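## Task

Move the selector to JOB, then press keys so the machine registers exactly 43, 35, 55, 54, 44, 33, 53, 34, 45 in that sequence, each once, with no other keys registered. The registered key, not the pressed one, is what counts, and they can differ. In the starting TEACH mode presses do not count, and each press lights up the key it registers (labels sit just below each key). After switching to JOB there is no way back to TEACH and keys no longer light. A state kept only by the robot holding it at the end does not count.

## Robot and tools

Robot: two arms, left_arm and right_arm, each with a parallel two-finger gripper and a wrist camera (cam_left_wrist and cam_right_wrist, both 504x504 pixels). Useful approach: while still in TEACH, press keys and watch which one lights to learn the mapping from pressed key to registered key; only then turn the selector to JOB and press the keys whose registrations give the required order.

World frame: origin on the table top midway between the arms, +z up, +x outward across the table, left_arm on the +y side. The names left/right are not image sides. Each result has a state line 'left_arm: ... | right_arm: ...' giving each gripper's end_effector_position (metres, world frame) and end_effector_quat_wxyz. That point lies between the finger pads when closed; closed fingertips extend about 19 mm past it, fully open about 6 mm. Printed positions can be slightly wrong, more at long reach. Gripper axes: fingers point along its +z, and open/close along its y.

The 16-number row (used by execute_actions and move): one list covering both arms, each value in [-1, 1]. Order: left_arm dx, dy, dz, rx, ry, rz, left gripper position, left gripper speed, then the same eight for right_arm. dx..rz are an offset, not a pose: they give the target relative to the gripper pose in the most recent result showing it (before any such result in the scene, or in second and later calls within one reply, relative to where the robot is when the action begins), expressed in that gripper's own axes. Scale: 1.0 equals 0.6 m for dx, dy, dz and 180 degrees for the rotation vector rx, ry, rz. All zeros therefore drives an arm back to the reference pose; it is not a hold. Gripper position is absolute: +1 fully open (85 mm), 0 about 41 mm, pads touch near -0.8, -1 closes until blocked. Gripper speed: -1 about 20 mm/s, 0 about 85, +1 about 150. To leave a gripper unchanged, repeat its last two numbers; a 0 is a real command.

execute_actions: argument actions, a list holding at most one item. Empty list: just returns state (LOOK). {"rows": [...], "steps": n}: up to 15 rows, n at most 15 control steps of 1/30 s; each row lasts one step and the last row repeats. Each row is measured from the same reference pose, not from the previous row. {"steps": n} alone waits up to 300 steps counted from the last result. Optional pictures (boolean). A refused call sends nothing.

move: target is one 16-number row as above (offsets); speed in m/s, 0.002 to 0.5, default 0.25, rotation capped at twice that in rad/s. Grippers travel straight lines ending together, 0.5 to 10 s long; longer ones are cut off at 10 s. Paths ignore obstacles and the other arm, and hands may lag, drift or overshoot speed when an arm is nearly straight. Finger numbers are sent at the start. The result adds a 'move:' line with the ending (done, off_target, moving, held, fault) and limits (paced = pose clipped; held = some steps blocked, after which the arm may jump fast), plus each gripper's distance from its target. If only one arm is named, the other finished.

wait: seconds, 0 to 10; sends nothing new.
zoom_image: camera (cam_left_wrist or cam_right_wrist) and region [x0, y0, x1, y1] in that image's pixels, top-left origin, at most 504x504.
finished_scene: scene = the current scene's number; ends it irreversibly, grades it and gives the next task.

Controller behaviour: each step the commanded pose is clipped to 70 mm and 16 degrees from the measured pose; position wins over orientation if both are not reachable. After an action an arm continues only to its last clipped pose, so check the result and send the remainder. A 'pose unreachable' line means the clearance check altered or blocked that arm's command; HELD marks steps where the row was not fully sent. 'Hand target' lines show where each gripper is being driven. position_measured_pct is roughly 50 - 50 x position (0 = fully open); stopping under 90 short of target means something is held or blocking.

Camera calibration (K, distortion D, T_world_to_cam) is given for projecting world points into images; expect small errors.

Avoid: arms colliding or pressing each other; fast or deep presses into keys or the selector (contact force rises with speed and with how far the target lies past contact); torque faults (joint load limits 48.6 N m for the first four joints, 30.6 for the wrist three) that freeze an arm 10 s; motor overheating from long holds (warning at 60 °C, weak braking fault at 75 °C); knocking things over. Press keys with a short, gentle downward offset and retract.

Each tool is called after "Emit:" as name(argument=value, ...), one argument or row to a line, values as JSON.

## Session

Emit:
execute_actions(
  actions=[],
)

Scene clock: 0.00 s of 4800.00 s.
left_arm: end_effector_position=(+0.3862, +0.3337, +0.1987) position_measured_pct=0.0 end_effector_quat_wxyz=(-0.001, -0.073, +0.997, -0.002) | right_arm: end_effector_position=(+0.5123, -0.2431, +0.2382) position_measured_pct=0.0 end_effector_quat_wxyz=(+0.077, +0.733, +0.674, +0.054)
Joint positions: left_arm=[-0.053  0.433  0.002  1.66   0.003  1.052  1.517] | right_arm=[-0.597  0.534  0.509  1.451 -0.186  1.053 -0.282]
Joint velocities: left_arm=[ 0.001 -0.001 -0.     0.     0.    -0.001 -0.001] | right_arm=[-0.     0.    -0.001 -0.001  0.     0.    -0.001]
Hand target (left_arm): +0.386, +0.334, +0.199; -0.001, -0.073, +0.997, -0.002
Hand target (right_arm): +0.512, -0.243, +0.238; +0.077, +0.733, +0.674, +0.054
camera_calibration (this result's frames):
cam_left_wrist: T_world_to_cam=[[-0.0942911, 0.994896, 0.0359296, -0.308082], [0.995532, 0.0944125, -0.00169494, -0.361842], [-0.0050785, 0.0356093, -0.999353, 0.339753], [0, 0, 0, 1]] pos_world=[0.332901, 0.328573, 0.349989]
cam_right_wrist: T_world_to_cam=[[0.985032, -0.11045, 0.132336, -0.554903], [-0.110085, -0.993871, -0.0100954, -0.118263], [0.13264, -0.00462388, -0.991154, 0.313409], [0, 0, 0, 1]] pos_world=[0.492008, -0.177378, 0.382876]

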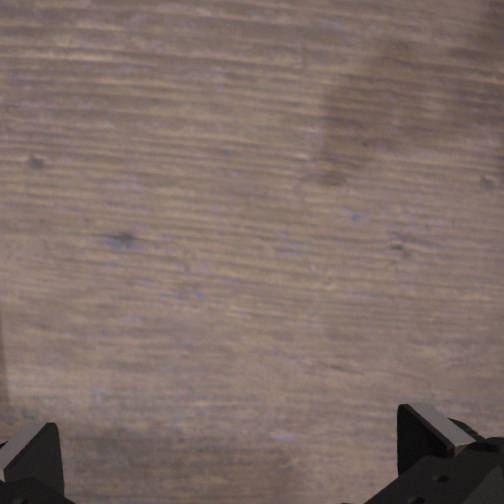

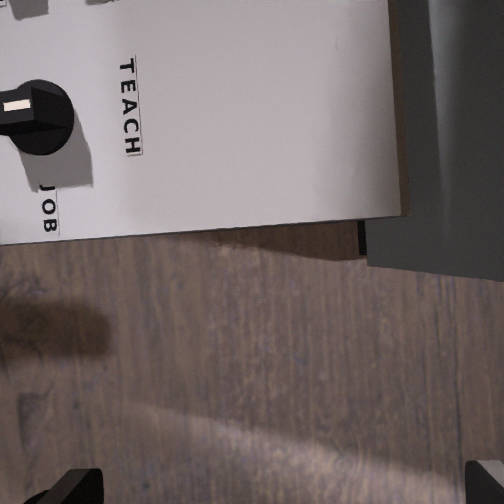

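Emit:
move(
  target=[-0.1,0,-0.45,0.19,0,0,1,0,0.46,-0.307,-0.141,-0.102,-0.075,-0.518,-1,0],
  speed=0.35,
)

Scene clock: 10.40 s of 4800.00 s.
left_arm: end_effector_position=(+0.4465, +0.3426, +0.4697) position_measured_pct=0.0 end_effector_quat_wxyz=(+0.020, -0.069, +0.953, -0.295) | right_arm: end_effector_position=(+0.3391, +0.0506, +0.2794) position_measured_pct=91.7 end_effector_quat_wxyz=(+0.263, -0.002, +0.965, -0.000)
Joint positions: left_arm=[-0.428  0.607  0.155  0.661  0.539  2.011  1.478] | right_arm=[-1.266  0.482  0.245  1.467  0.438  1.029  0.211]
Joint velocities: left_arm=[-0.002  0.01  -0.001 -0.003  0.     0.001  0.   ] | right_arm=[-0.     0.001 -0.001  0.001  0.     0.001  0.001]
Hand target (left_arm): +0.447, +0.343, +0.469; +0.020, -0.069, +0.953, -0.295
Hand target (right_arm): +0.339, +0.051, +0.279; +0.263, -0.002, +0.965, -0.000
Off the commanded pose (left_arm): 0.002 m, 0 deg.
Off the commanded pose (right_arm): 0.001 m, 0 deg.
After step 90, 4.57 s passed at rest.
move: done
camera_calibration (this result's frames):
cam_left_wrist: T_world_to_cam=[[-0.071496, 0.843978, -0.531591, -0.0128437], [0.994405, 0.101863, 0.0279799, -0.438269], [0.0777637, -0.526616, -0.846539, 0.694371], [0, 0, 0, 1]] pos_world=[0.380902, 0.42115, 0.593248]
cam_right_wrist: T_world_to_cam=[[0.0499009, 0.998202, -0.0332211, -0.0500793], [0.876825, -0.0278583, 0.480001, -0.365487], [0.478212, -0.0530816, -0.876639, 0.231862], [0, 0, 0, 1]] pos_world=[0.212088, 0.052115, 0.37703]

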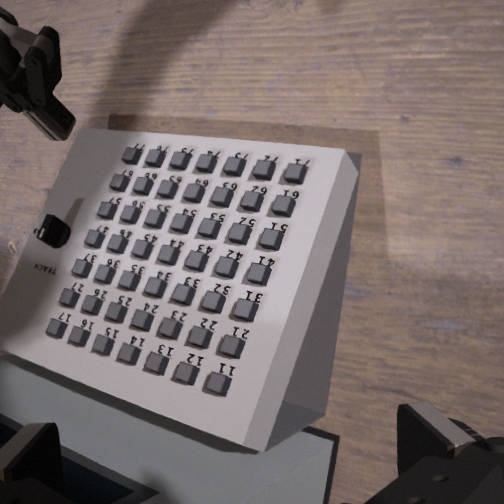

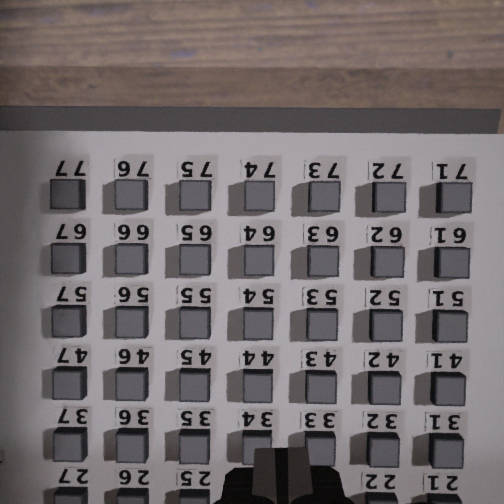

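Emit:
move(
  target=[0,0,0,0,0,0,1,0,-0.009,-0.025,0.26,0.006,0.03,0.012,-1,0],
)

Scene clock: 17.30 s of 4800.00 s.
left_arm: end_effector_position=(+0.4465, +0.3426, +0.4697) position_measured_pct=0.0 end_effector_quat_wxyz=(+0.020, -0.069, +0.953, -0.295) | right_arm: end_effector_position=(+0.4234, +0.0352, +0.1480) position_measured_pct=91.7 end_effector_quat_wxyz=(+0.217, +0.019, +0.976, -0.004)
Joint positions: left_arm=[-0.428  0.607  0.155  0.661  0.539  2.011  1.478] | right_arm=[-1.031  0.708  0.214  1.476  0.342  0.766  0.316]
Joint velocities: left_arm=[ 0.     0.002  0.     0.    -0.     0.    -0.   ] | right_arm=[ 0.002  0.003  0.    -0.    -0.001  0.    -0.   ]
Hand target (left_arm): +0.447, +0.343, +0.470; +0.020, -0.069, +0.953, -0.295
Hand target (right_arm): +0.423, +0.035, +0.148; +0.217, +0.019, +0.976, -0.004
Off the commanded pose (left_arm): 0.000 m, 0 deg.
Off the commanded pose (right_arm): 0.001 m, 0 deg.
After step 90, 2.77 s passed at rest.
move: done
camera_calibration (this result's frames):
cam_left_wrist: T_world_to_cam=[[-0.0714981, 0.843977, -0.531592, -0.0128432], [0.994405, 0.101864, 0.0279775, -0.438269], [0.0777624, -0.526618, -0.846538, 0.694371], [0, 0, 0, 1]] pos_world=[0.380903, 0.421151, 0.593246]
cam_right_wrist: T_world_to_cam=[[0.0891569, 0.995351, -0.0364477, -0.0593079], [0.915599, -0.0674983, 0.396388, -0.379374], [0.392085, -0.0687121, -0.917359, 0.118617], [0, 0, 0, 1]] pos_world=[0.306134, 0.0415755, 0.257032]

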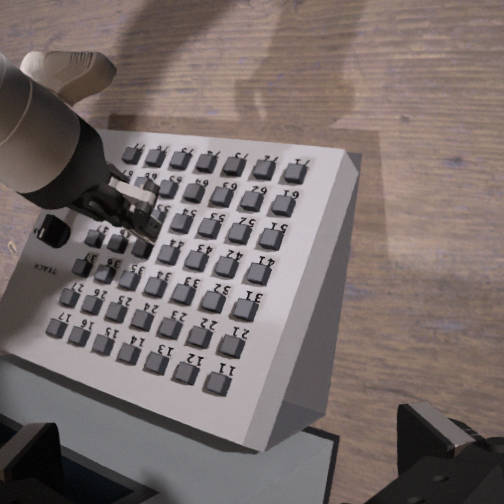

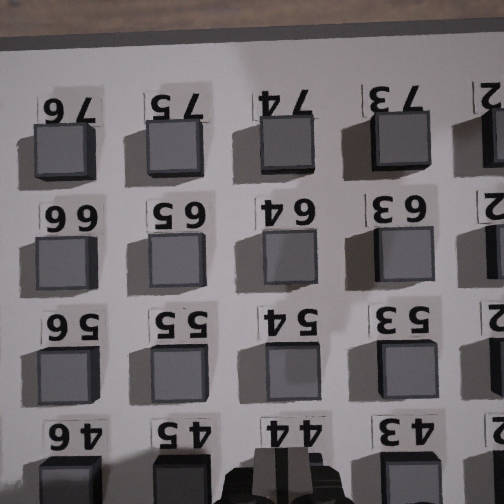

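Emit:
move(
  target=[0,0,0,0,0,0,1,0,-0.009,0.006,0.022,0,0,0,-1,0],
  speed=0.1,
)

Emit:
move(
  target=[0,0,0,0,0,0,1,0,0,0,0.027,0,0,0,-1,0],
  speed=0.03,
)

Emit:
execute_actions(
  actions=[
    {"rows":[[0,0,0,0,0,0,1,0,0.001,-0.002,-0.022,0.001,0,0,-1,0]],"steps":9},
  ],
  pictures=false,
)

Emit:
execute_actions(
  actions=[
    {"rows":[[0,0,0,0,0,0,1,0,-0.057,0.057,0,0,0,0,-1,0]],"steps":15},
  ],
  pictures=false,
)

Emit:
move(
  target=[0,0,0,0,0,0,1,0,0,0,0.028,0,0,0,-1,0],
  speed=0.04,
)

Emit:
execute_actions(
  actions=[
    {"rows":[[0,0,0,0,0,0,1,0,0.001,-0.002,-0.022,0.001,0,0,-1,0]],"steps":9},
  ],
  pictures=false,
)

Emit:
move(
  target=[0,0,0,0,0,0,1,0,0,-0.114,0,0,0,0,-1,0],
  speed=0.15,
)

Emit:
move(
  target=[0,0,0,0,0,0,1,0,0,0,0.028,0,0,0,-1,0],
  speed=0.04,
)

Emit:
move(
  target=[0,0,0,0,0,0,1,0,0,0,-0.12,0,0,0,-1,0],
)

Emit:
move(
  target=[0,0,0,0,0,0,1,0,0.057,-0.213,0,0,0,0,0,0],
)

Scene clock: 31.43 s of 4800.00 s.
left_arm: end_effector_position=(+0.4465, +0.3426, +0.4697) position_measured_pct=0.0 end_effector_quat_wxyz=(+0.020, -0.069, +0.953, -0.295) | right_arm: end_effector_position=(+0.4340, +0.0384, +0.1385) position_measured_pct=91.7 end_effector_quat_wxyz=(+0.217, +0.019, +0.976, -0.004)
Joint positions: left_arm=[-0.428  0.607  0.155  0.661  0.539  2.011  1.478] | right_arm=[-1.013  0.738  0.21   1.451  0.338  0.756  0.327]
Joint velocities: left_arm=[ 0.001  0.    -0.    -0.    -0.    -0.001 -0.001] | right_arm=[ 0.001  0.003  0.    -0.002 -0.    -0.001  0.   ]
Hand target (left_arm): +0.447, +0.343, +0.470; +0.020, -0.069, +0.953, -0.295
Hand target (right_arm): +0.434, +0.038, +0.138; +0.217, +0.019, +0.976, -0.004
Off the commanded pose (left_arm): 0.000 m, 0 deg.
Off the commanded pose (right_arm): 0.000 m, 0 deg.
After step 90, 10.43 s passed at rest.
move: done
camera_calibration (this result's frames):
cam_left_wrist: T_world_to_cam=[[-0.0715003, 0.843976, -0.531594, -0.0128428], [0.994405, 0.101865, 0.0279753, -0.43827], [0.0777614, -0.526619, -0.846537, 0.69437], [0, 0, 0, 1]] pos_world=[0.380904, 0.421152, 0.593244]
cam_right_wrist: T_world_to_cam=[[0.0890161, 0.995372, -0.0362076, -0.0637741], [0.91555, -0.0674544, 0.396506, -0.385072], [0.392229, -0.0684453, -0.917318, 0.105866], [0, 0, 0, 1]] pos_world=[0.316706, 0.0447502, 0.247487]

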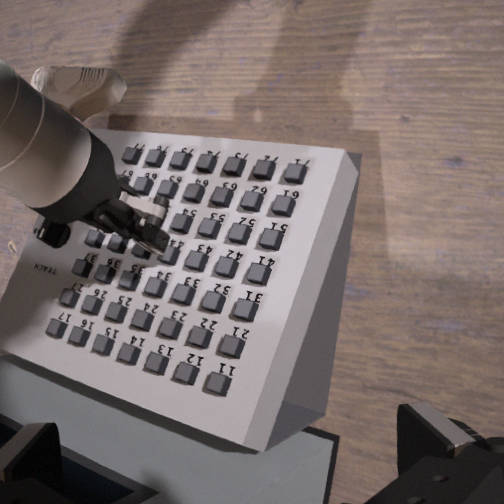

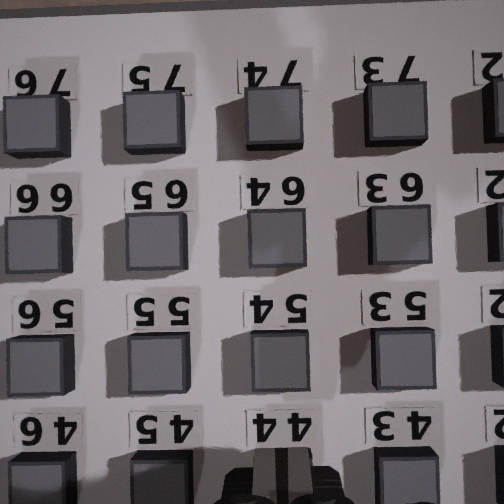

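Scene clock: 32.20 s of 4800.00 s.
left_arm: end_effector_position=(+0.4465, +0.3426, +0.4697) position_measured_pct=0.0 end_effector_quat_wxyz=(+0.020, -0.069, +0.953, -0.295) | right_arm: end_effector_position=(+0.4402, +0.0394, +0.1270) position_measured_pct=91.7 end_effector_quat_wxyz=(+0.218, +0.019, +0.976, -0.002)
Joint positions: left_arm=[-0.428  0.607  0.155  0.661  0.539  2.011  1.478] | right_arm=[-1.003  0.76   0.21   1.45   0.34   0.728  0.325]
Joint velocities: left_arm=[-0.002  0.    -0.     0.    -0.    -0.002  0.001] | right_arm=[ 0.    -0.    -0.001  0.001  0.     0.     0.001]
Hand target (left_arm): +0.447, +0.343, +0.470; +0.020, -0.069, +0.953, -0.295
Hand target (right_arm): +0.441, +0.038, +0.124; +0.217, +0.019, +0.976, -0.004
Off the commanded pose (left_arm): 0.000 m, 0 deg.
Off the commanded pose (right_arm): 0.003 m, 0 deg.
move: done
camera_calibration (this result's frames):
cam_left_wrist: T_world_to_cam=[[-0.0715018, 0.843975, -0.531595, -0.0128421], [0.994405, 0.101866, 0.0279734, -0.43827], [0.0777602, -0.526621, -0.846536, 0.694369], [0, 0, 0, 1]] pos_world=[0.380905, 0.421152, 0.593242]
cam_right_wrist: T_world_to_cam=[[0.0879476, 0.995603, -0.0322535, -0.0657739], [0.914964, -0.0679379, 0.397776, -0.386032], [0.393835, -0.0644942, -0.916916, 0.0920456], [0, 0, 0, 1]] pos_world=[0.322739, 0.0451948, 0.235831]

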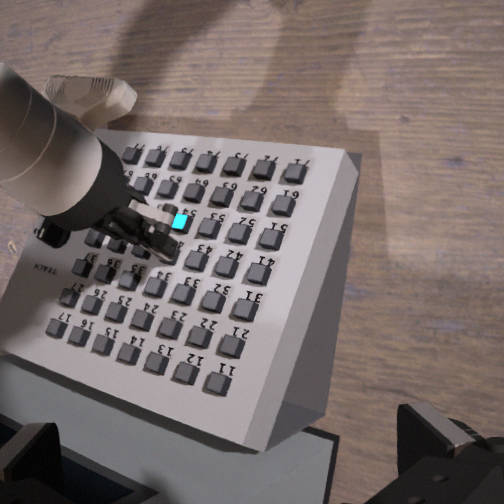

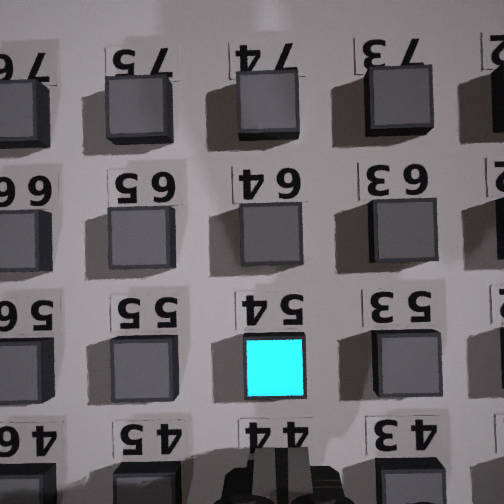

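Scene clock: 32.50 s of 4800.00 s.
left_arm: end_effector_position=(+0.4465, +0.3426, +0.4697) position_measured_pct=0.0 end_effector_quat_wxyz=(+0.020, -0.069, +0.953, -0.295) | right_arm: end_effector_position=(+0.4341, +0.0383, +0.1386) position_measured_pct=91.7 end_effector_quat_wxyz=(+0.218, +0.020, +0.976, -0.004)
Joint positions: left_arm=[-0.428  0.607  0.155  0.661  0.539  2.011  1.478] | right_arm=[-1.014  0.737  0.211  1.453  0.339  0.754  0.325]
Joint velocities: left_arm=[-0.001 -0.     0.    -0.001  0.     0.001 -0.001] | right_arm=[-0.001 -0.002 -0.     0.005  0.002  0.    -0.   ]
Hand target (left_arm): +0.447, +0.343, +0.470; +0.020, -0.069, +0.953, -0.295
Hand target (right_arm): +0.434, +0.038, +0.139; +0.218, +0.020, +0.976, -0.004
Off the commanded pose (left_arm): 0.000 m, 0 deg.
Off the commanded pose (right_arm): 0.000 m, 0 deg.
Steps of this call (steps 1 to 9: all 9 steps of this action). Readings (end_effector_position | what the end effector reports):
1: left_arm (+0.4465, +0.3426, +0.4697) | right_arm (+0.4399, +0.0396, +0.1277) | left_arm position_measured_pct=0.0 | right_arm position_measured_pct=91.7
2: left_arm (+0.4465, +0.3426, +0.4697) | right_arm (+0.4386, +0.0397, +0.1303) | left_arm position_measured_pct=0.0 | right_arm position_measured_pct=91.7
4: left_arm (+0.4465, +0.3426, +0.4697) | right_arm (+0.4349, +0.0397, +0.1383) | left_arm position_measured_pct=0.0 | right_arm position_measured_pct=91.7
8: left_arm (+0.4465, +0.3426, +0.4697) | right_arm (+0.4342, +0.0384, +0.1386) | left_arm position_measured_pct=0.0 | right_arm position_measured_pct=91.7
9: the state above

Scene clock: 33.00 s of 4800.00 s.
left_arm: end_effector_position=(+0.4465, +0.3426, +0.4697) position_measured_pct=0.0 end_effector_quat_wxyz=(+0.020, -0.069, +0.953, -0.295) | right_arm: end_effector_position=(+0.4657, +0.0718, +0.1543) position_measured_pct=91.7 end_effector_quat_wxyz=(+0.218, +0.019, +0.976, -0.003)
Joint positions: left_arm=[-0.428  0.607  0.155  0.661  0.539  2.011  1.478] | right_arm=[-0.973  0.81   0.189  1.239  0.301  0.878  0.398]
Joint velocities: left_arm=[-0.     0.001  0.    -0.001 -0.    -0.002  0.001] | right_arm=[ 0.008  0.018 -0.    -0.027 -0.007  0.021  0.006]
Hand target (left_arm): +0.447, +0.343, +0.470; +0.020, -0.069, +0.953, -0.295
Hand target (right_arm): +0.466, +0.071, +0.153; +0.218, +0.020, +0.976, -0.004
Off the commanded pose (left_arm): 0.000 m, 0 deg.
Off the commanded pose (right_arm): 0.001 m, 0 deg.
Steps of this call (steps 1 to 15: all 15 steps of this action). Readings (end_effector_position | what the end effector reports):
1: left_arm (+0.4465, +0.3426, +0.4697) | right_arm (+0.4342, +0.0384, +0.1384) | left_arm position_measured_pct=0.0 | right_arm position_measured_pct=91.7
2: left_arm (+0.4465, +0.3426, +0.4697) | right_arm (+0.4350, +0.0393, +0.1382) | left_arm position_measured_pct=0.0 | right_arm position_measured_pct=91.7
4: left_arm (+0.4465, +0.3426, +0.4697) | right_arm (+0.4397, +0.0439, +0.1392) | left_arm position_measured_pct=0.0 | right_arm position_measured_pct=91.7
8: left_arm (+0.4465, +0.3426, +0.4697) | right_arm (+0.4571, +0.0615, +0.1483) | left_arm position_measured_pct=0.0 | right_arm position_measured_pct=91.7
15: the state above

Scene clock: 33.93 s of 4800.00 s.
left_arm: end_effector_position=(+0.4465, +0.3426, +0.4697) position_measured_pct=0.0 end_effector_quat_wxyz=(+0.020, -0.069, +0.953, -0.295) | right_arm: end_effector_position=(+0.4727, +0.0728, +0.1424) position_measured_pct=91.7 end_effector_quat_wxyz=(+0.219, +0.019, +0.975, -0.001)
Joint positions: left_arm=[-0.428  0.607  0.155  0.661  0.539  2.011  1.478] | right_arm=[-0.963  0.833  0.188  1.235  0.301  0.853  0.398]
Joint velocities: left_arm=[ 0.    -0.001 -0.    -0.     0.    -0.001 -0.001] | right_arm=[ 0.001 -0.    -0.    -0.001  0.001  0.    -0.001]
Hand target (left_arm): +0.447, +0.343, +0.470; +0.020, -0.069, +0.953, -0.295
Hand target (right_arm): +0.474, +0.071, +0.138; +0.218, +0.020, +0.976, -0.004
Off the commanded pose (left_arm): 0.000 m, 0 deg.
Off the commanded pose (right_arm): 0.005 m, 0 deg.
move: off_target (right_arm)
camera_calibration (this result's frames):
cam_left_wrist: T_world_to_cam=[[-0.0715073, 0.843972, -0.531599, -0.012841], [0.994405, 0.101869, 0.0279672, -0.438271], [0.0777569, -0.526624, -0.846534, 0.694367], [0, 0, 0, 1]] pos_world=[0.380909, 0.421154, 0.593237]
cam_right_wrist: T_world_to_cam=[[0.0876364, 0.99571, -0.0296926, -0.101546], [0.914062, -0.0685298, 0.399742, -0.419438], [0.395992, -0.0621728, -0.916147, 0.0942285], [0, 0, 0, 1]] pos_world=[0.354978, 0.0782247, 0.250979]

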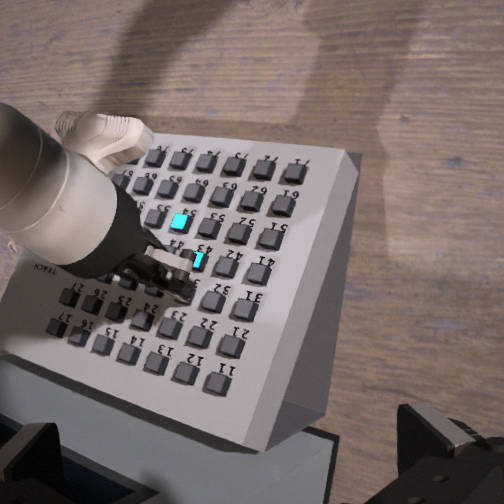

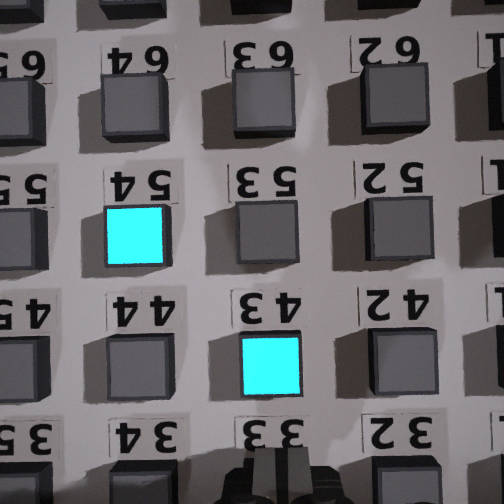

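Scene clock: 34.23 s of 4800.00 s.
left_arm: end_effector_position=(+0.4466, +0.3426, +0.4697) position_measured_pct=0.0 end_effector_quat_wxyz=(+0.020, -0.069, +0.953, -0.295) | right_arm: end_effector_position=(+0.4666, +0.0717, +0.1541) position_measured_pct=91.7 end_effector_quat_wxyz=(+0.219, +0.020, +0.975, -0.002)
Joint positions: left_arm=[-0.428  0.607  0.155  0.661  0.539  2.011  1.478] | right_arm=[-0.973  0.811  0.19   1.239  0.302  0.876  0.397]
Joint velocities: left_arm=[ 0.     0.001  0.     0.002 -0.     0.     0.001] | right_arm=[-0.001  0.001 -0.     0.004  0.001  0.    -0.002]
Hand target (left_arm): +0.447, +0.343, +0.470; +0.020, -0.069, +0.953, -0.295
Hand target (right_arm): +0.466, +0.072, +0.154; +0.219, +0.020, +0.975, -0.002
Off the commanded pose (left_arm): 0.000 m, 0 deg.
Off the commanded pose (right_arm): 0.000 m, 0 deg.
Steps of this call (steps 1 to 9: all 9 steps of this action). Readings (end_effector_position | what the end effector reports):
1: left_arm (+0.4466, +0.3426, +0.4697) | right_arm (+0.4724, +0.0730, +0.1431) | left_arm position_measured_pct=0.0 | right_arm position_measured_pct=91.7
2: left_arm (+0.4466, +0.3426, +0.4697) | right_arm (+0.4711, +0.0730, +0.1457) | left_arm position_measured_pct=0.0 | right_arm position_measured_pct=91.7
4: left_arm (+0.4466, +0.3426, +0.4697) | right_arm (+0.4672, +0.0731, +0.1541) | left_arm position_measured_pct=0.0 | right_arm position_measured_pct=91.7
8: left_arm (+0.4466, +0.3426, +0.4697) | right_arm (+0.4666, +0.0718, +0.1542) | left_arm position_measured_pct=0.0 | right_arm position_measured_pct=91.7
9: the state above

Scene clock: 35.30 s of 4800.00 s.
left_arm: end_effector_position=(+0.4466, +0.3426, +0.4697) position_measured_pct=0.0 end_effector_quat_wxyz=(+0.020, -0.069, +0.953, -0.295) | right_arm: end_effector_position=(+0.4638, +0.0035, +0.1537) position_measured_pct=91.7 end_effector_quat_wxyz=(+0.219, +0.020, +0.975, -0.003)
Joint positions: left_arm=[-0.428  0.607  0.155  0.661  0.539  2.011  1.478] | right_arm=[-0.931  0.696  0.207  1.479  0.33   0.733  0.413]
Joint velocities: left_arm=[-0.     0.003  0.     0.001 -0.    -0.    -0.001] | right_arm=[ 0.    -0.007  0.001  0.002 -0.    -0.001 -0.   ]
Hand target (left_arm): +0.447, +0.343, +0.470; +0.020, -0.069, +0.953, -0.295
Hand target (right_arm): +0.464, +0.003, +0.154; +0.219, +0.020, +0.975, -0.003
Off the commanded pose (left_arm): 0.000 m, 0 deg.
Off the commanded pose (right_arm): 0.000 m, 0 deg.
move: done
camera_calibration (this result's frames):
cam_left_wrist: T_world_to_cam=[[-0.0715106, 0.84397, -0.531602, -0.0128398], [0.994405, 0.10187, 0.0279629, -0.438272], [0.0777544, -0.526628, -0.846533, 0.694366], [0, 0, 0, 1]] pos_world=[0.380912, 0.421156, 0.593233]
cam_right_wrist: T_world_to_cam=[[0.0890606, 0.995473, -0.0332045, -0.0315542], [0.913943, -0.0684233, 0.400032, -0.420555], [0.395949, -0.0659741, -0.915899, 0.103818], [0, 0, 0, 1]] pos_world=[0.346067, 0.00948488, 0.262275]

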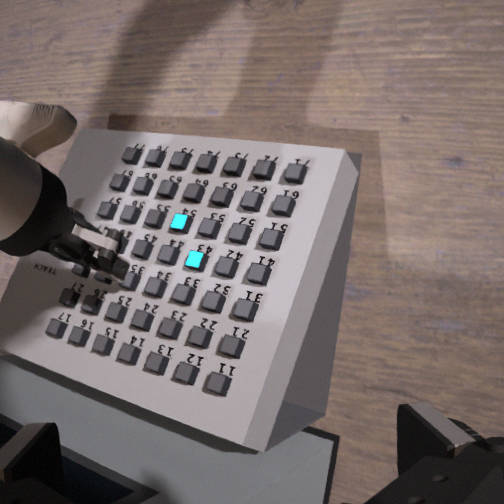

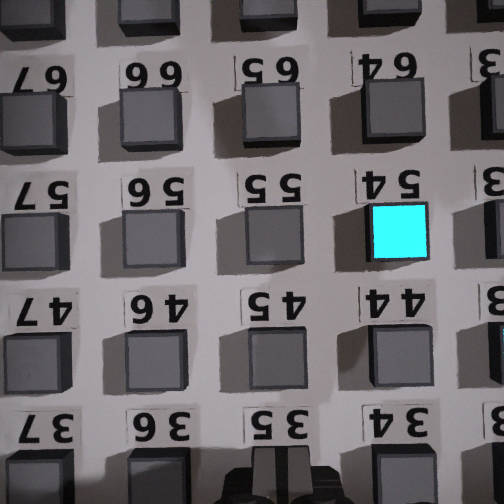

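Scene clock: 36.00 s of 4800.00 s.
left_arm: end_effector_position=(+0.4466, +0.3426, +0.4697) position_measured_pct=0.0 end_effector_quat_wxyz=(+0.020, -0.069, +0.953, -0.295) | right_arm: end_effector_position=(+0.4703, +0.0047, +0.1425) position_measured_pct=91.7 end_effector_quat_wxyz=(+0.220, +0.019, +0.975, -0.000)
Joint positions: left_arm=[-0.428  0.607  0.155  0.661  0.539  2.011  1.478] | right_arm=[-0.921  0.719  0.206  1.477  0.331  0.704  0.412]
Joint velocities: left_arm=[ 0.     0.    -0.     0.     0.    -0.003  0.   ] | right_arm=[ 0.001 -0.    -0.001  0.001  0.    -0.001 -0.001]
Hand target (left_arm): +0.447, +0.343, +0.470; +0.020, -0.069, +0.953, -0.295
Hand target (right_arm): +0.471, +0.003, +0.139; +0.219, +0.020, +0.975, -0.003
Off the commanded pose (left_arm): 0.000 m, 0 deg.
Off the commanded pose (right_arm): 0.004 m, 0 deg.
move: off_target (right_arm)
camera_calibration (this result's frames):
cam_left_wrist: T_world_to_cam=[[-0.0715125, 0.843969, -0.531603, -0.0128393], [0.994405, 0.101872, 0.0279608, -0.438272], [0.0777533, -0.526629, -0.846532, 0.694365], [0, 0, 0, 1]] pos_world=[0.380913, 0.421156, 0.593231]
cam_right_wrist: T_world_to_cam=[[0.0878558, 0.995725, -0.028516, -0.0338084], [0.913073, -0.0690531, 0.401908, -0.421762], [0.398221, -0.0613472, -0.915236, 0.089811], [0, 0, 0, 1]] pos_world=[0.352305, 0.0100495, 0.250744]

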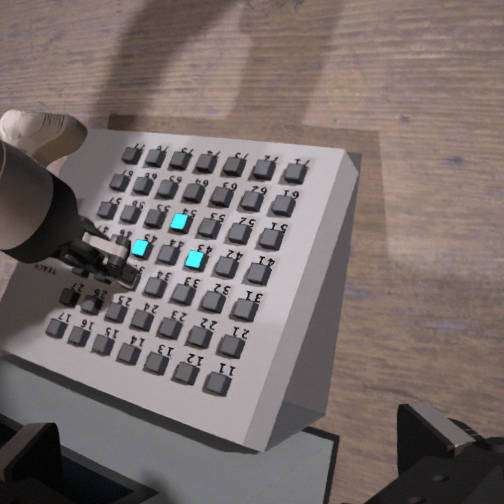

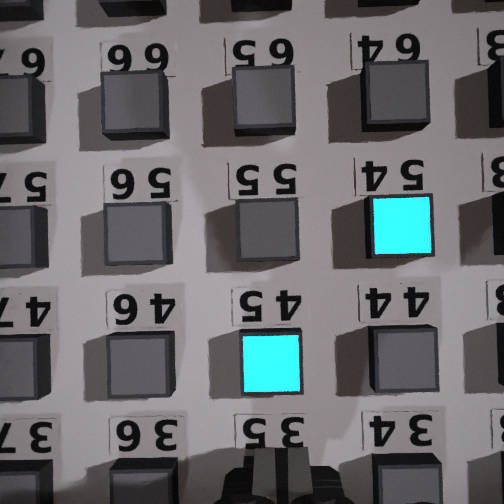

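Scene clock: 36.77 s of 4800.00 s.
left_arm: end_effector_position=(+0.4466, +0.3426, +0.4697) position_measured_pct=0.0 end_effector_quat_wxyz=(+0.020, -0.069, +0.953, -0.295) | right_arm: end_effector_position=(+0.4393, +0.0055, +0.2072) position_measured_pct=91.7 end_effector_quat_wxyz=(+0.220, +0.019, +0.975, -0.001)
Joint positions: left_arm=[-0.428  0.607  0.155  0.661  0.539  2.011  1.478] | right_arm=[-0.973  0.598  0.204  1.467  0.327  0.846  0.416]
Joint velocities: left_arm=[0.    0.001 0.    0.    0.    0.001 0.001] | right_arm=[-0.002 -0.005 -0.001  0.001  0.     0.    -0.001]
Hand target (left_arm): +0.447, +0.343, +0.470; +0.020, -0.069, +0.953, -0.295
Hand target (right_arm): +0.439, +0.006, +0.208; +0.220, +0.019, +0.975, -0.000
Off the commanded pose (left_arm): 0.000 m, 0 deg.
Off the commanded pose (right_arm): 0.000 m, 0 deg.
move: done
camera_calibration (this result's frames):
cam_left_wrist: T_world_to_cam=[[-0.0715143, 0.843968, -0.531604, -0.0128389], [0.994404, 0.101873, 0.0279588, -0.438273], [0.0777522, -0.52663, -0.846531, 0.694364], [0, 0, 0, 1]] pos_world=[0.380914, 0.421157, 0.59323]
cam_right_wrist: T_world_to_cam=[[0.0878103, 0.995716, -0.0289591, -0.0299755], [0.913263, -0.0688615, 0.401509, -0.419456], [0.397795, -0.0617039, -0.915397, 0.161712], [0, 0, 0, 1]] pos_world=[0.321377, 0.010941, 0.315578]

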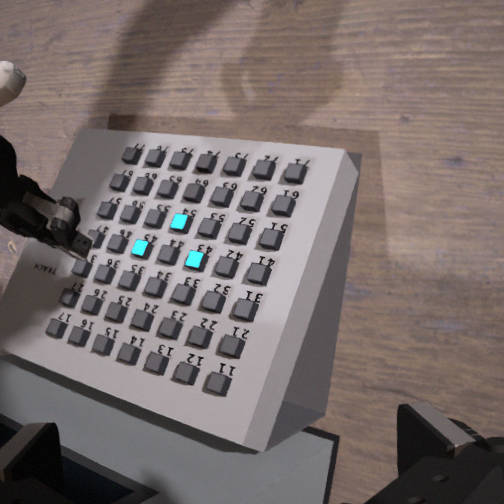

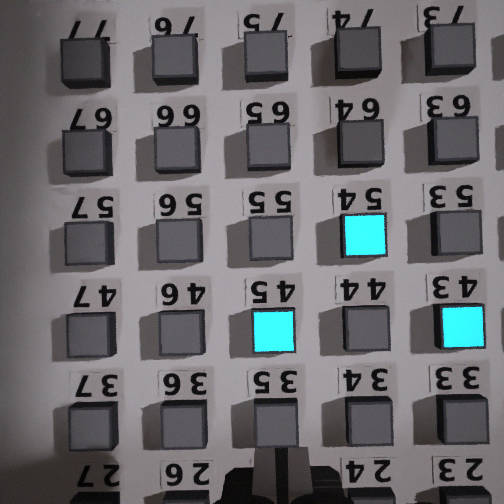

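Scene clock: 37.73 s of 4800.00 s.
left_arm: end_effector_position=(+0.4466, +0.3426, +0.4697) position_measured_pct=0.0 end_effector_quat_wxyz=(+0.020, -0.069, +0.953, -0.295) | right_arm: end_effector_position=(+0.4038, -0.1210, +0.1918) position_measured_pct=50.0 end_effector_quat_wxyz=(+0.220, +0.020, +0.975, -0.001)
Joint positions: left_arm=[-0.428  0.607  0.155  0.661  0.539  2.011  1.478] | right_arm=[-0.933  0.385  0.26   1.905  0.414  0.6    0.403]
Joint velocities: left_arm=[ 0.001  0.    -0.    -0.    -0.     0.     0.001] | right_arm=[-0.001 -0.01  -0.001  0.001  0.    -0.001 -0.   ]
Hand target (left_arm): +0.447, +0.343, +0.470; +0.020, -0.069, +0.953, -0.295
Hand target (right_arm): +0.404, -0.121, +0.192; +0.221, +0.020, +0.975, -0.001
Off the commanded pose (left_arm): 0.000 m, 0 deg.
Off the commanded pose (right_arm): 0.000 m, 0 deg.
move: done
camera_calibration (this result's frames):
cam_left_wrist: T_world_to_cam=[[-0.0715161, 0.843967, -0.531606, -0.0128383], [0.994404, 0.101873, 0.0279565, -0.438273], [0.0777508, -0.526632, -0.84653, 0.694364], [0, 0, 0, 1]] pos_world=[0.380915, 0.421158, 0.593228]
cam_right_wrist: T_world_to_cam=[[0.0884294, 0.995627, -0.030113, 0.0986672], [0.913048, -0.0689368, 0.401984, -0.389517], [0.39815, -0.0630419, -0.915151, 0.153522], [0, 0, 0, 1]] pos_world=[0.285798, -0.11541, 0.300046]

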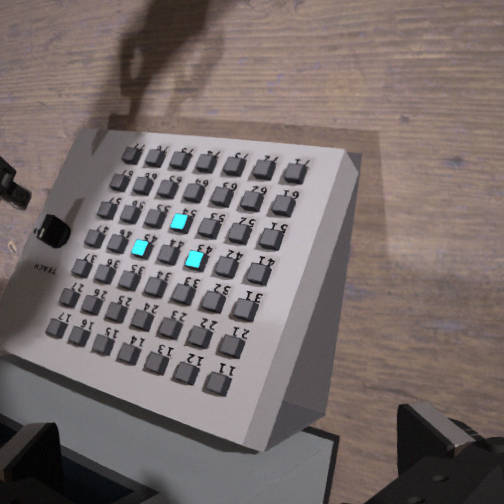

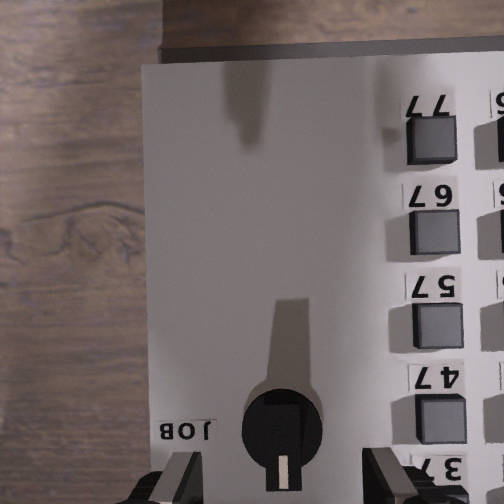

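Emit:
move(
  target=[0,0,0,0,0,0,1,0,-0.007,0,0.11,0,0,0,-0.2,0],
  speed=0.1,
)

Emit:
move(
  target=[0,0,0,0,0,0,1,0,0,0,0,0,0,0.53,-0.53,1],
  speed=0.4,
)

Emit:
move(
  target=[0,0,0,0,0,0,1,0,0,0,-0.06,0,0,0,-0.2,1],
  speed=0.06,
)

Emit:
move(
  target=[0,0,0,0,0,0,1,0,0.326,0.02,0,0,0,-0.53,-1,0],
  speed=0.5,
)

Scene clock: 45.17 s of 4800.00 s.
left_arm: end_effector_position=(+0.4466, +0.3426, +0.4697) position_measured_pct=0.0 end_effector_quat_wxyz=(+0.020, -0.069, +0.953, -0.295) | right_arm: end_effector_position=(+0.4360, -0.1220, +0.1342) position_measured_pct=59.9 end_effector_quat_wxyz=(+0.221, +0.020, +0.975, -0.001)
Joint positions: left_arm=[-0.428  0.607  0.155  0.661  0.539  2.011  1.478] | right_arm=[-0.87   0.532  0.27   1.905  0.426  0.435  0.403]
Joint velocities: left_arm=[-0.     0.002 -0.     0.001 -0.    -0.001  0.   ] | right_arm=[ 0.002  0.006  0.    -0.    -0.001  0.     0.001]
Hand target (left_arm): +0.447, +0.343, +0.470; +0.020, -0.069, +0.953, -0.295
Hand target (right_arm): +0.436, -0.122, +0.134; +0.221, +0.020, +0.975, -0.001
Off the commanded pose (left_arm): 0.000 m, 0 deg.
Off the commanded pose (right_arm): 0.000 m, 0 deg.
After step 90, 3.43 s passed at rest.
move: done
camera_calibration (this result's frames):
cam_left_wrist: T_world_to_cam=[[-0.0715179, 0.843966, -0.531607, -0.0128378], [0.994404, 0.101874, 0.0279545, -0.438274], [0.0777498, -0.526633, -0.84653, 0.694363], [0, 0, 0, 1]] pos_world=[0.380916, 0.421158, 0.593226]
cam_right_wrist: T_world_to_cam=[[0.0883899, 0.995646, -0.0296183, 0.095023], [0.912768, -0.069056, 0.402598, -0.395886], [0.398799, -0.0626202, -0.914898, 0.0876627], [0, 0, 0, 1]] pos_world=[0.317993, -0.116458, 0.242399]

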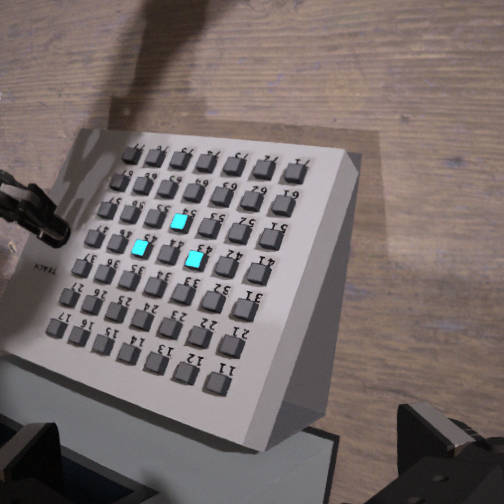

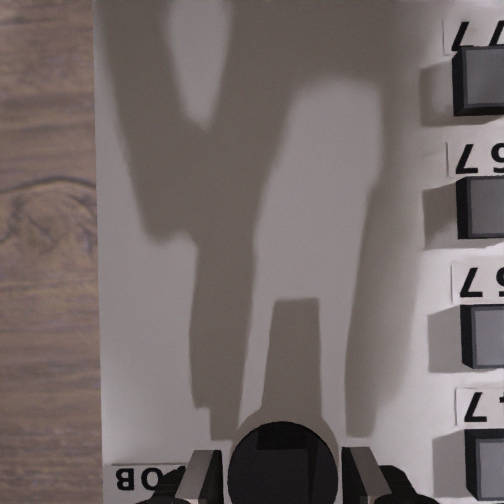

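Scene clock: 47.67 s of 4800.00 s.
left_arm: end_effector_position=(+0.4466, +0.3426, +0.4697) position_measured_pct=0.0 end_effector_quat_wxyz=(+0.020, -0.069, +0.953, -0.295) | right_arm: end_effector_position=(+0.4373, -0.1222, +0.1350) position_measured_pct=76.2 end_effector_quat_wxyz=(+0.150, +0.734, +0.641, +0.164)
Joint positions: left_arm=[-0.428  0.607  0.155  0.661  0.539  2.011  1.478] | right_arm=[-1.137  0.61   0.676  1.913 -0.174  0.392 -0.712]
Joint velocities: left_arm=[-0.001  0.001  0.     0.001  0.     0.001  0.   ] | right_arm=[-0.003  0.001  0.001  0.     0.003 -0.    -0.001]
Hand target (left_arm): +0.447, +0.343, +0.470; +0.020, -0.069, +0.953, -0.295
Hand target (right_arm): +0.436, -0.122, +0.134; +0.150, +0.734, +0.642, +0.163
Off the commanded pose (left_arm): 0.000 m, 0 deg.
Off the commanded pose (right_arm): 0.001 m, 0 deg.
move: done
camera_calibration (this result's frames):
cam_left_wrist: T_world_to_cam=[[-0.0715195, 0.843965, -0.531609, -0.0128373], [0.994404, 0.101875, 0.0279526, -0.438274], [0.0777487, -0.526635, -0.846529, 0.694362], [0, 0, 0, 1]] pos_world=[0.380918, 0.421159, 0.593224]
cam_right_wrist: T_world_to_cam=[[0.910957, -0.1615, 0.379572, -0.461205], [-0.137909, -0.986461, -0.0887416, 0.0163271], [0.388765, 0.0284933, -0.920896, 0.10418], [0, 0, 0, 1]] pos_world=[0.381888, -0.0613469, 0.272448]

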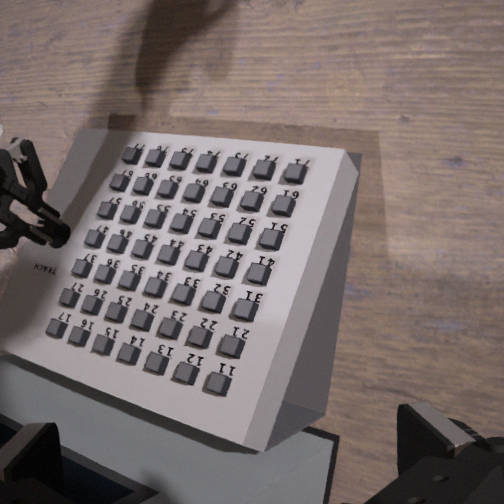

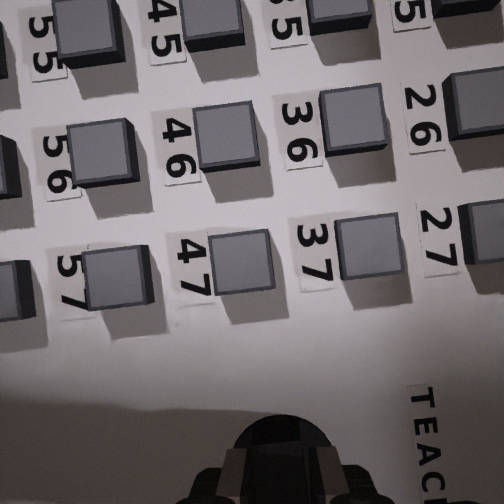

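Scene clock: 48.53 s of 4800.00 s.
left_arm: end_effector_position=(+0.4466, +0.3426, +0.4697) position_measured_pct=0.0 end_effector_quat_wxyz=(+0.020, -0.069, +0.953, -0.295) | right_arm: end_effector_position=(+0.4219, -0.1221, +0.1673) position_measured_pct=59.9 end_effector_quat_wxyz=(+0.150, +0.735, +0.641, +0.164)
Joint positions: left_arm=[-0.428  0.607  0.155  0.661  0.539  2.011  1.478] | right_arm=[-1.224  0.541  0.75   1.913 -0.133  0.474 -0.748]
Joint velocities: left_arm=[-0.    -0.     0.     0.    -0.     0.003 -0.   ] | right_arm=[-0.008 -0.004 -0.003 -0.     0.001  0.001 -0.003]
Hand target (left_arm): +0.447, +0.343, +0.470; +0.020, -0.069, +0.953, -0.295
Hand target (right_arm): +0.422, -0.122, +0.167; +0.150, +0.734, +0.641, +0.164
Off the commanded pose (left_arm): 0.000 m, 0 deg.
Off the commanded pose (right_arm): 0.000 m, 0 deg.
move: done
camera_calibration (this result's frames):
cam_left_wrist: T_world_to_cam=[[-0.0715214, 0.843964, -0.53161, -0.0128368], [0.994404, 0.101876, 0.0279505, -0.438275], [0.0777477, -0.526636, -0.846528, 0.694362], [0, 0, 0, 1]] pos_world=[0.380919, 0.421159, 0.593222]
cam_right_wrist: T_world_to_cam=[[0.910922, -0.161984, 0.379451, -0.4595], [-0.138591, -0.986398, -0.0883773, 0.0174446], [0.388606, 0.0279163, -0.920981, 0.139975], [0, 0, 0, 1]] pos_world=[0.366591, -0.0611317, 0.304814]

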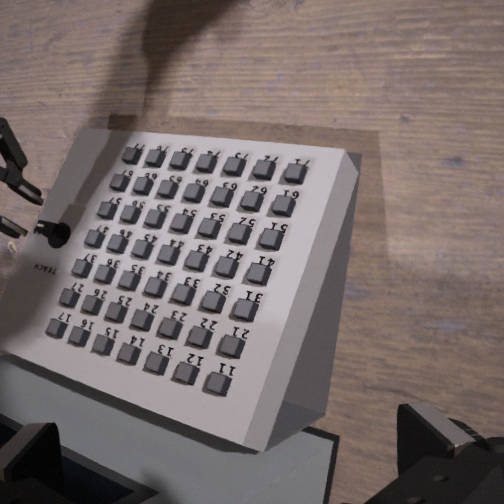

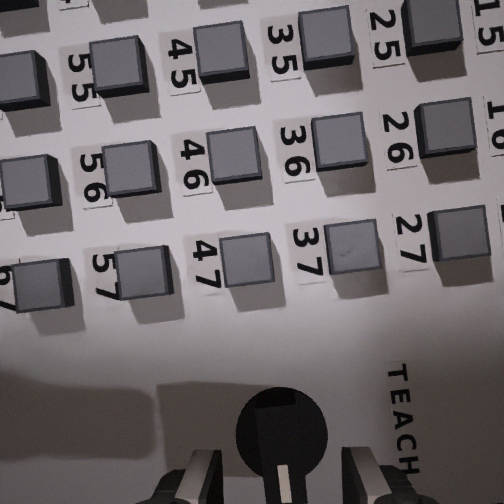

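Scene clock: 50.67 s of 4800.00 s.
left_arm: end_effector_position=(+0.4466, +0.3426, +0.4697) position_measured_pct=0.0 end_effector_quat_wxyz=(+0.020, -0.069, +0.953, -0.295) | right_arm: end_effector_position=(+0.4561, +0.0706, +0.1813) position_measured_pct=91.7 end_effector_quat_wxyz=(+0.221, +0.020, +0.975, -0.000)
Joint positions: left_arm=[-0.428  0.607  0.155  0.661  0.539  2.011  1.478] | right_arm=[-1.03   0.769  0.272  1.246  0.229  0.905  0.446]
Joint velocities: left_arm=[-0.    -0.001  0.     0.    -0.    -0.001  0.001] | right_arm=[ 0.006  0.006  0.004 -0.004 -0.002  0.001  0.001]
Hand target (left_arm): +0.447, +0.343, +0.470; +0.020, -0.069, +0.953, -0.295
Hand target (right_arm): +0.456, +0.070, +0.181; +0.221, +0.020, +0.975, -0.001
Off the commanded pose (left_arm): 0.000 m, 0 deg.
Off the commanded pose (right_arm): 0.001 m, 0 deg.
move: done
camera_calibration (this result's frames):
cam_left_wrist: T_world_to_cam=[[-0.071523, 0.843963, -0.531611, -0.0128364], [0.994404, 0.101877, 0.0279485, -0.438275], [0.0777465, -0.526637, -0.846527, 0.694361], [0, 0, 0, 1]] pos_world=[0.38092, 0.42116, 0.593221]
cam_right_wrist: T_world_to_cam=[[0.0884798, 0.995685, -0.0279688, -0.0974344], [0.912568, -0.0697755, 0.402929, -0.419775], [0.399239, -0.0611745, -0.914804, 0.134479], [0, 0, 0, 1]] pos_world=[0.338005, 0.0759507, 0.289436]

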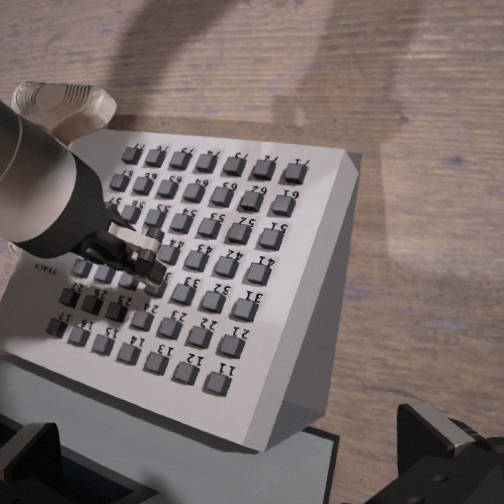

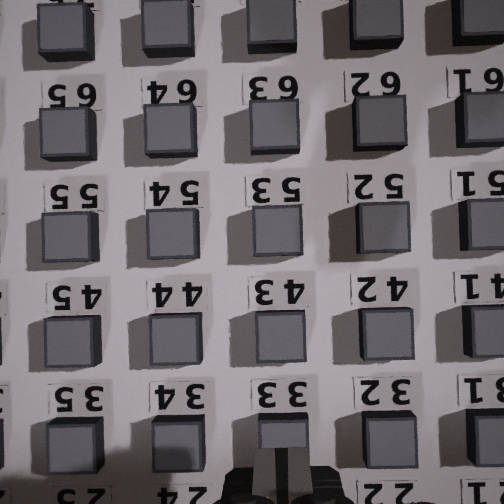

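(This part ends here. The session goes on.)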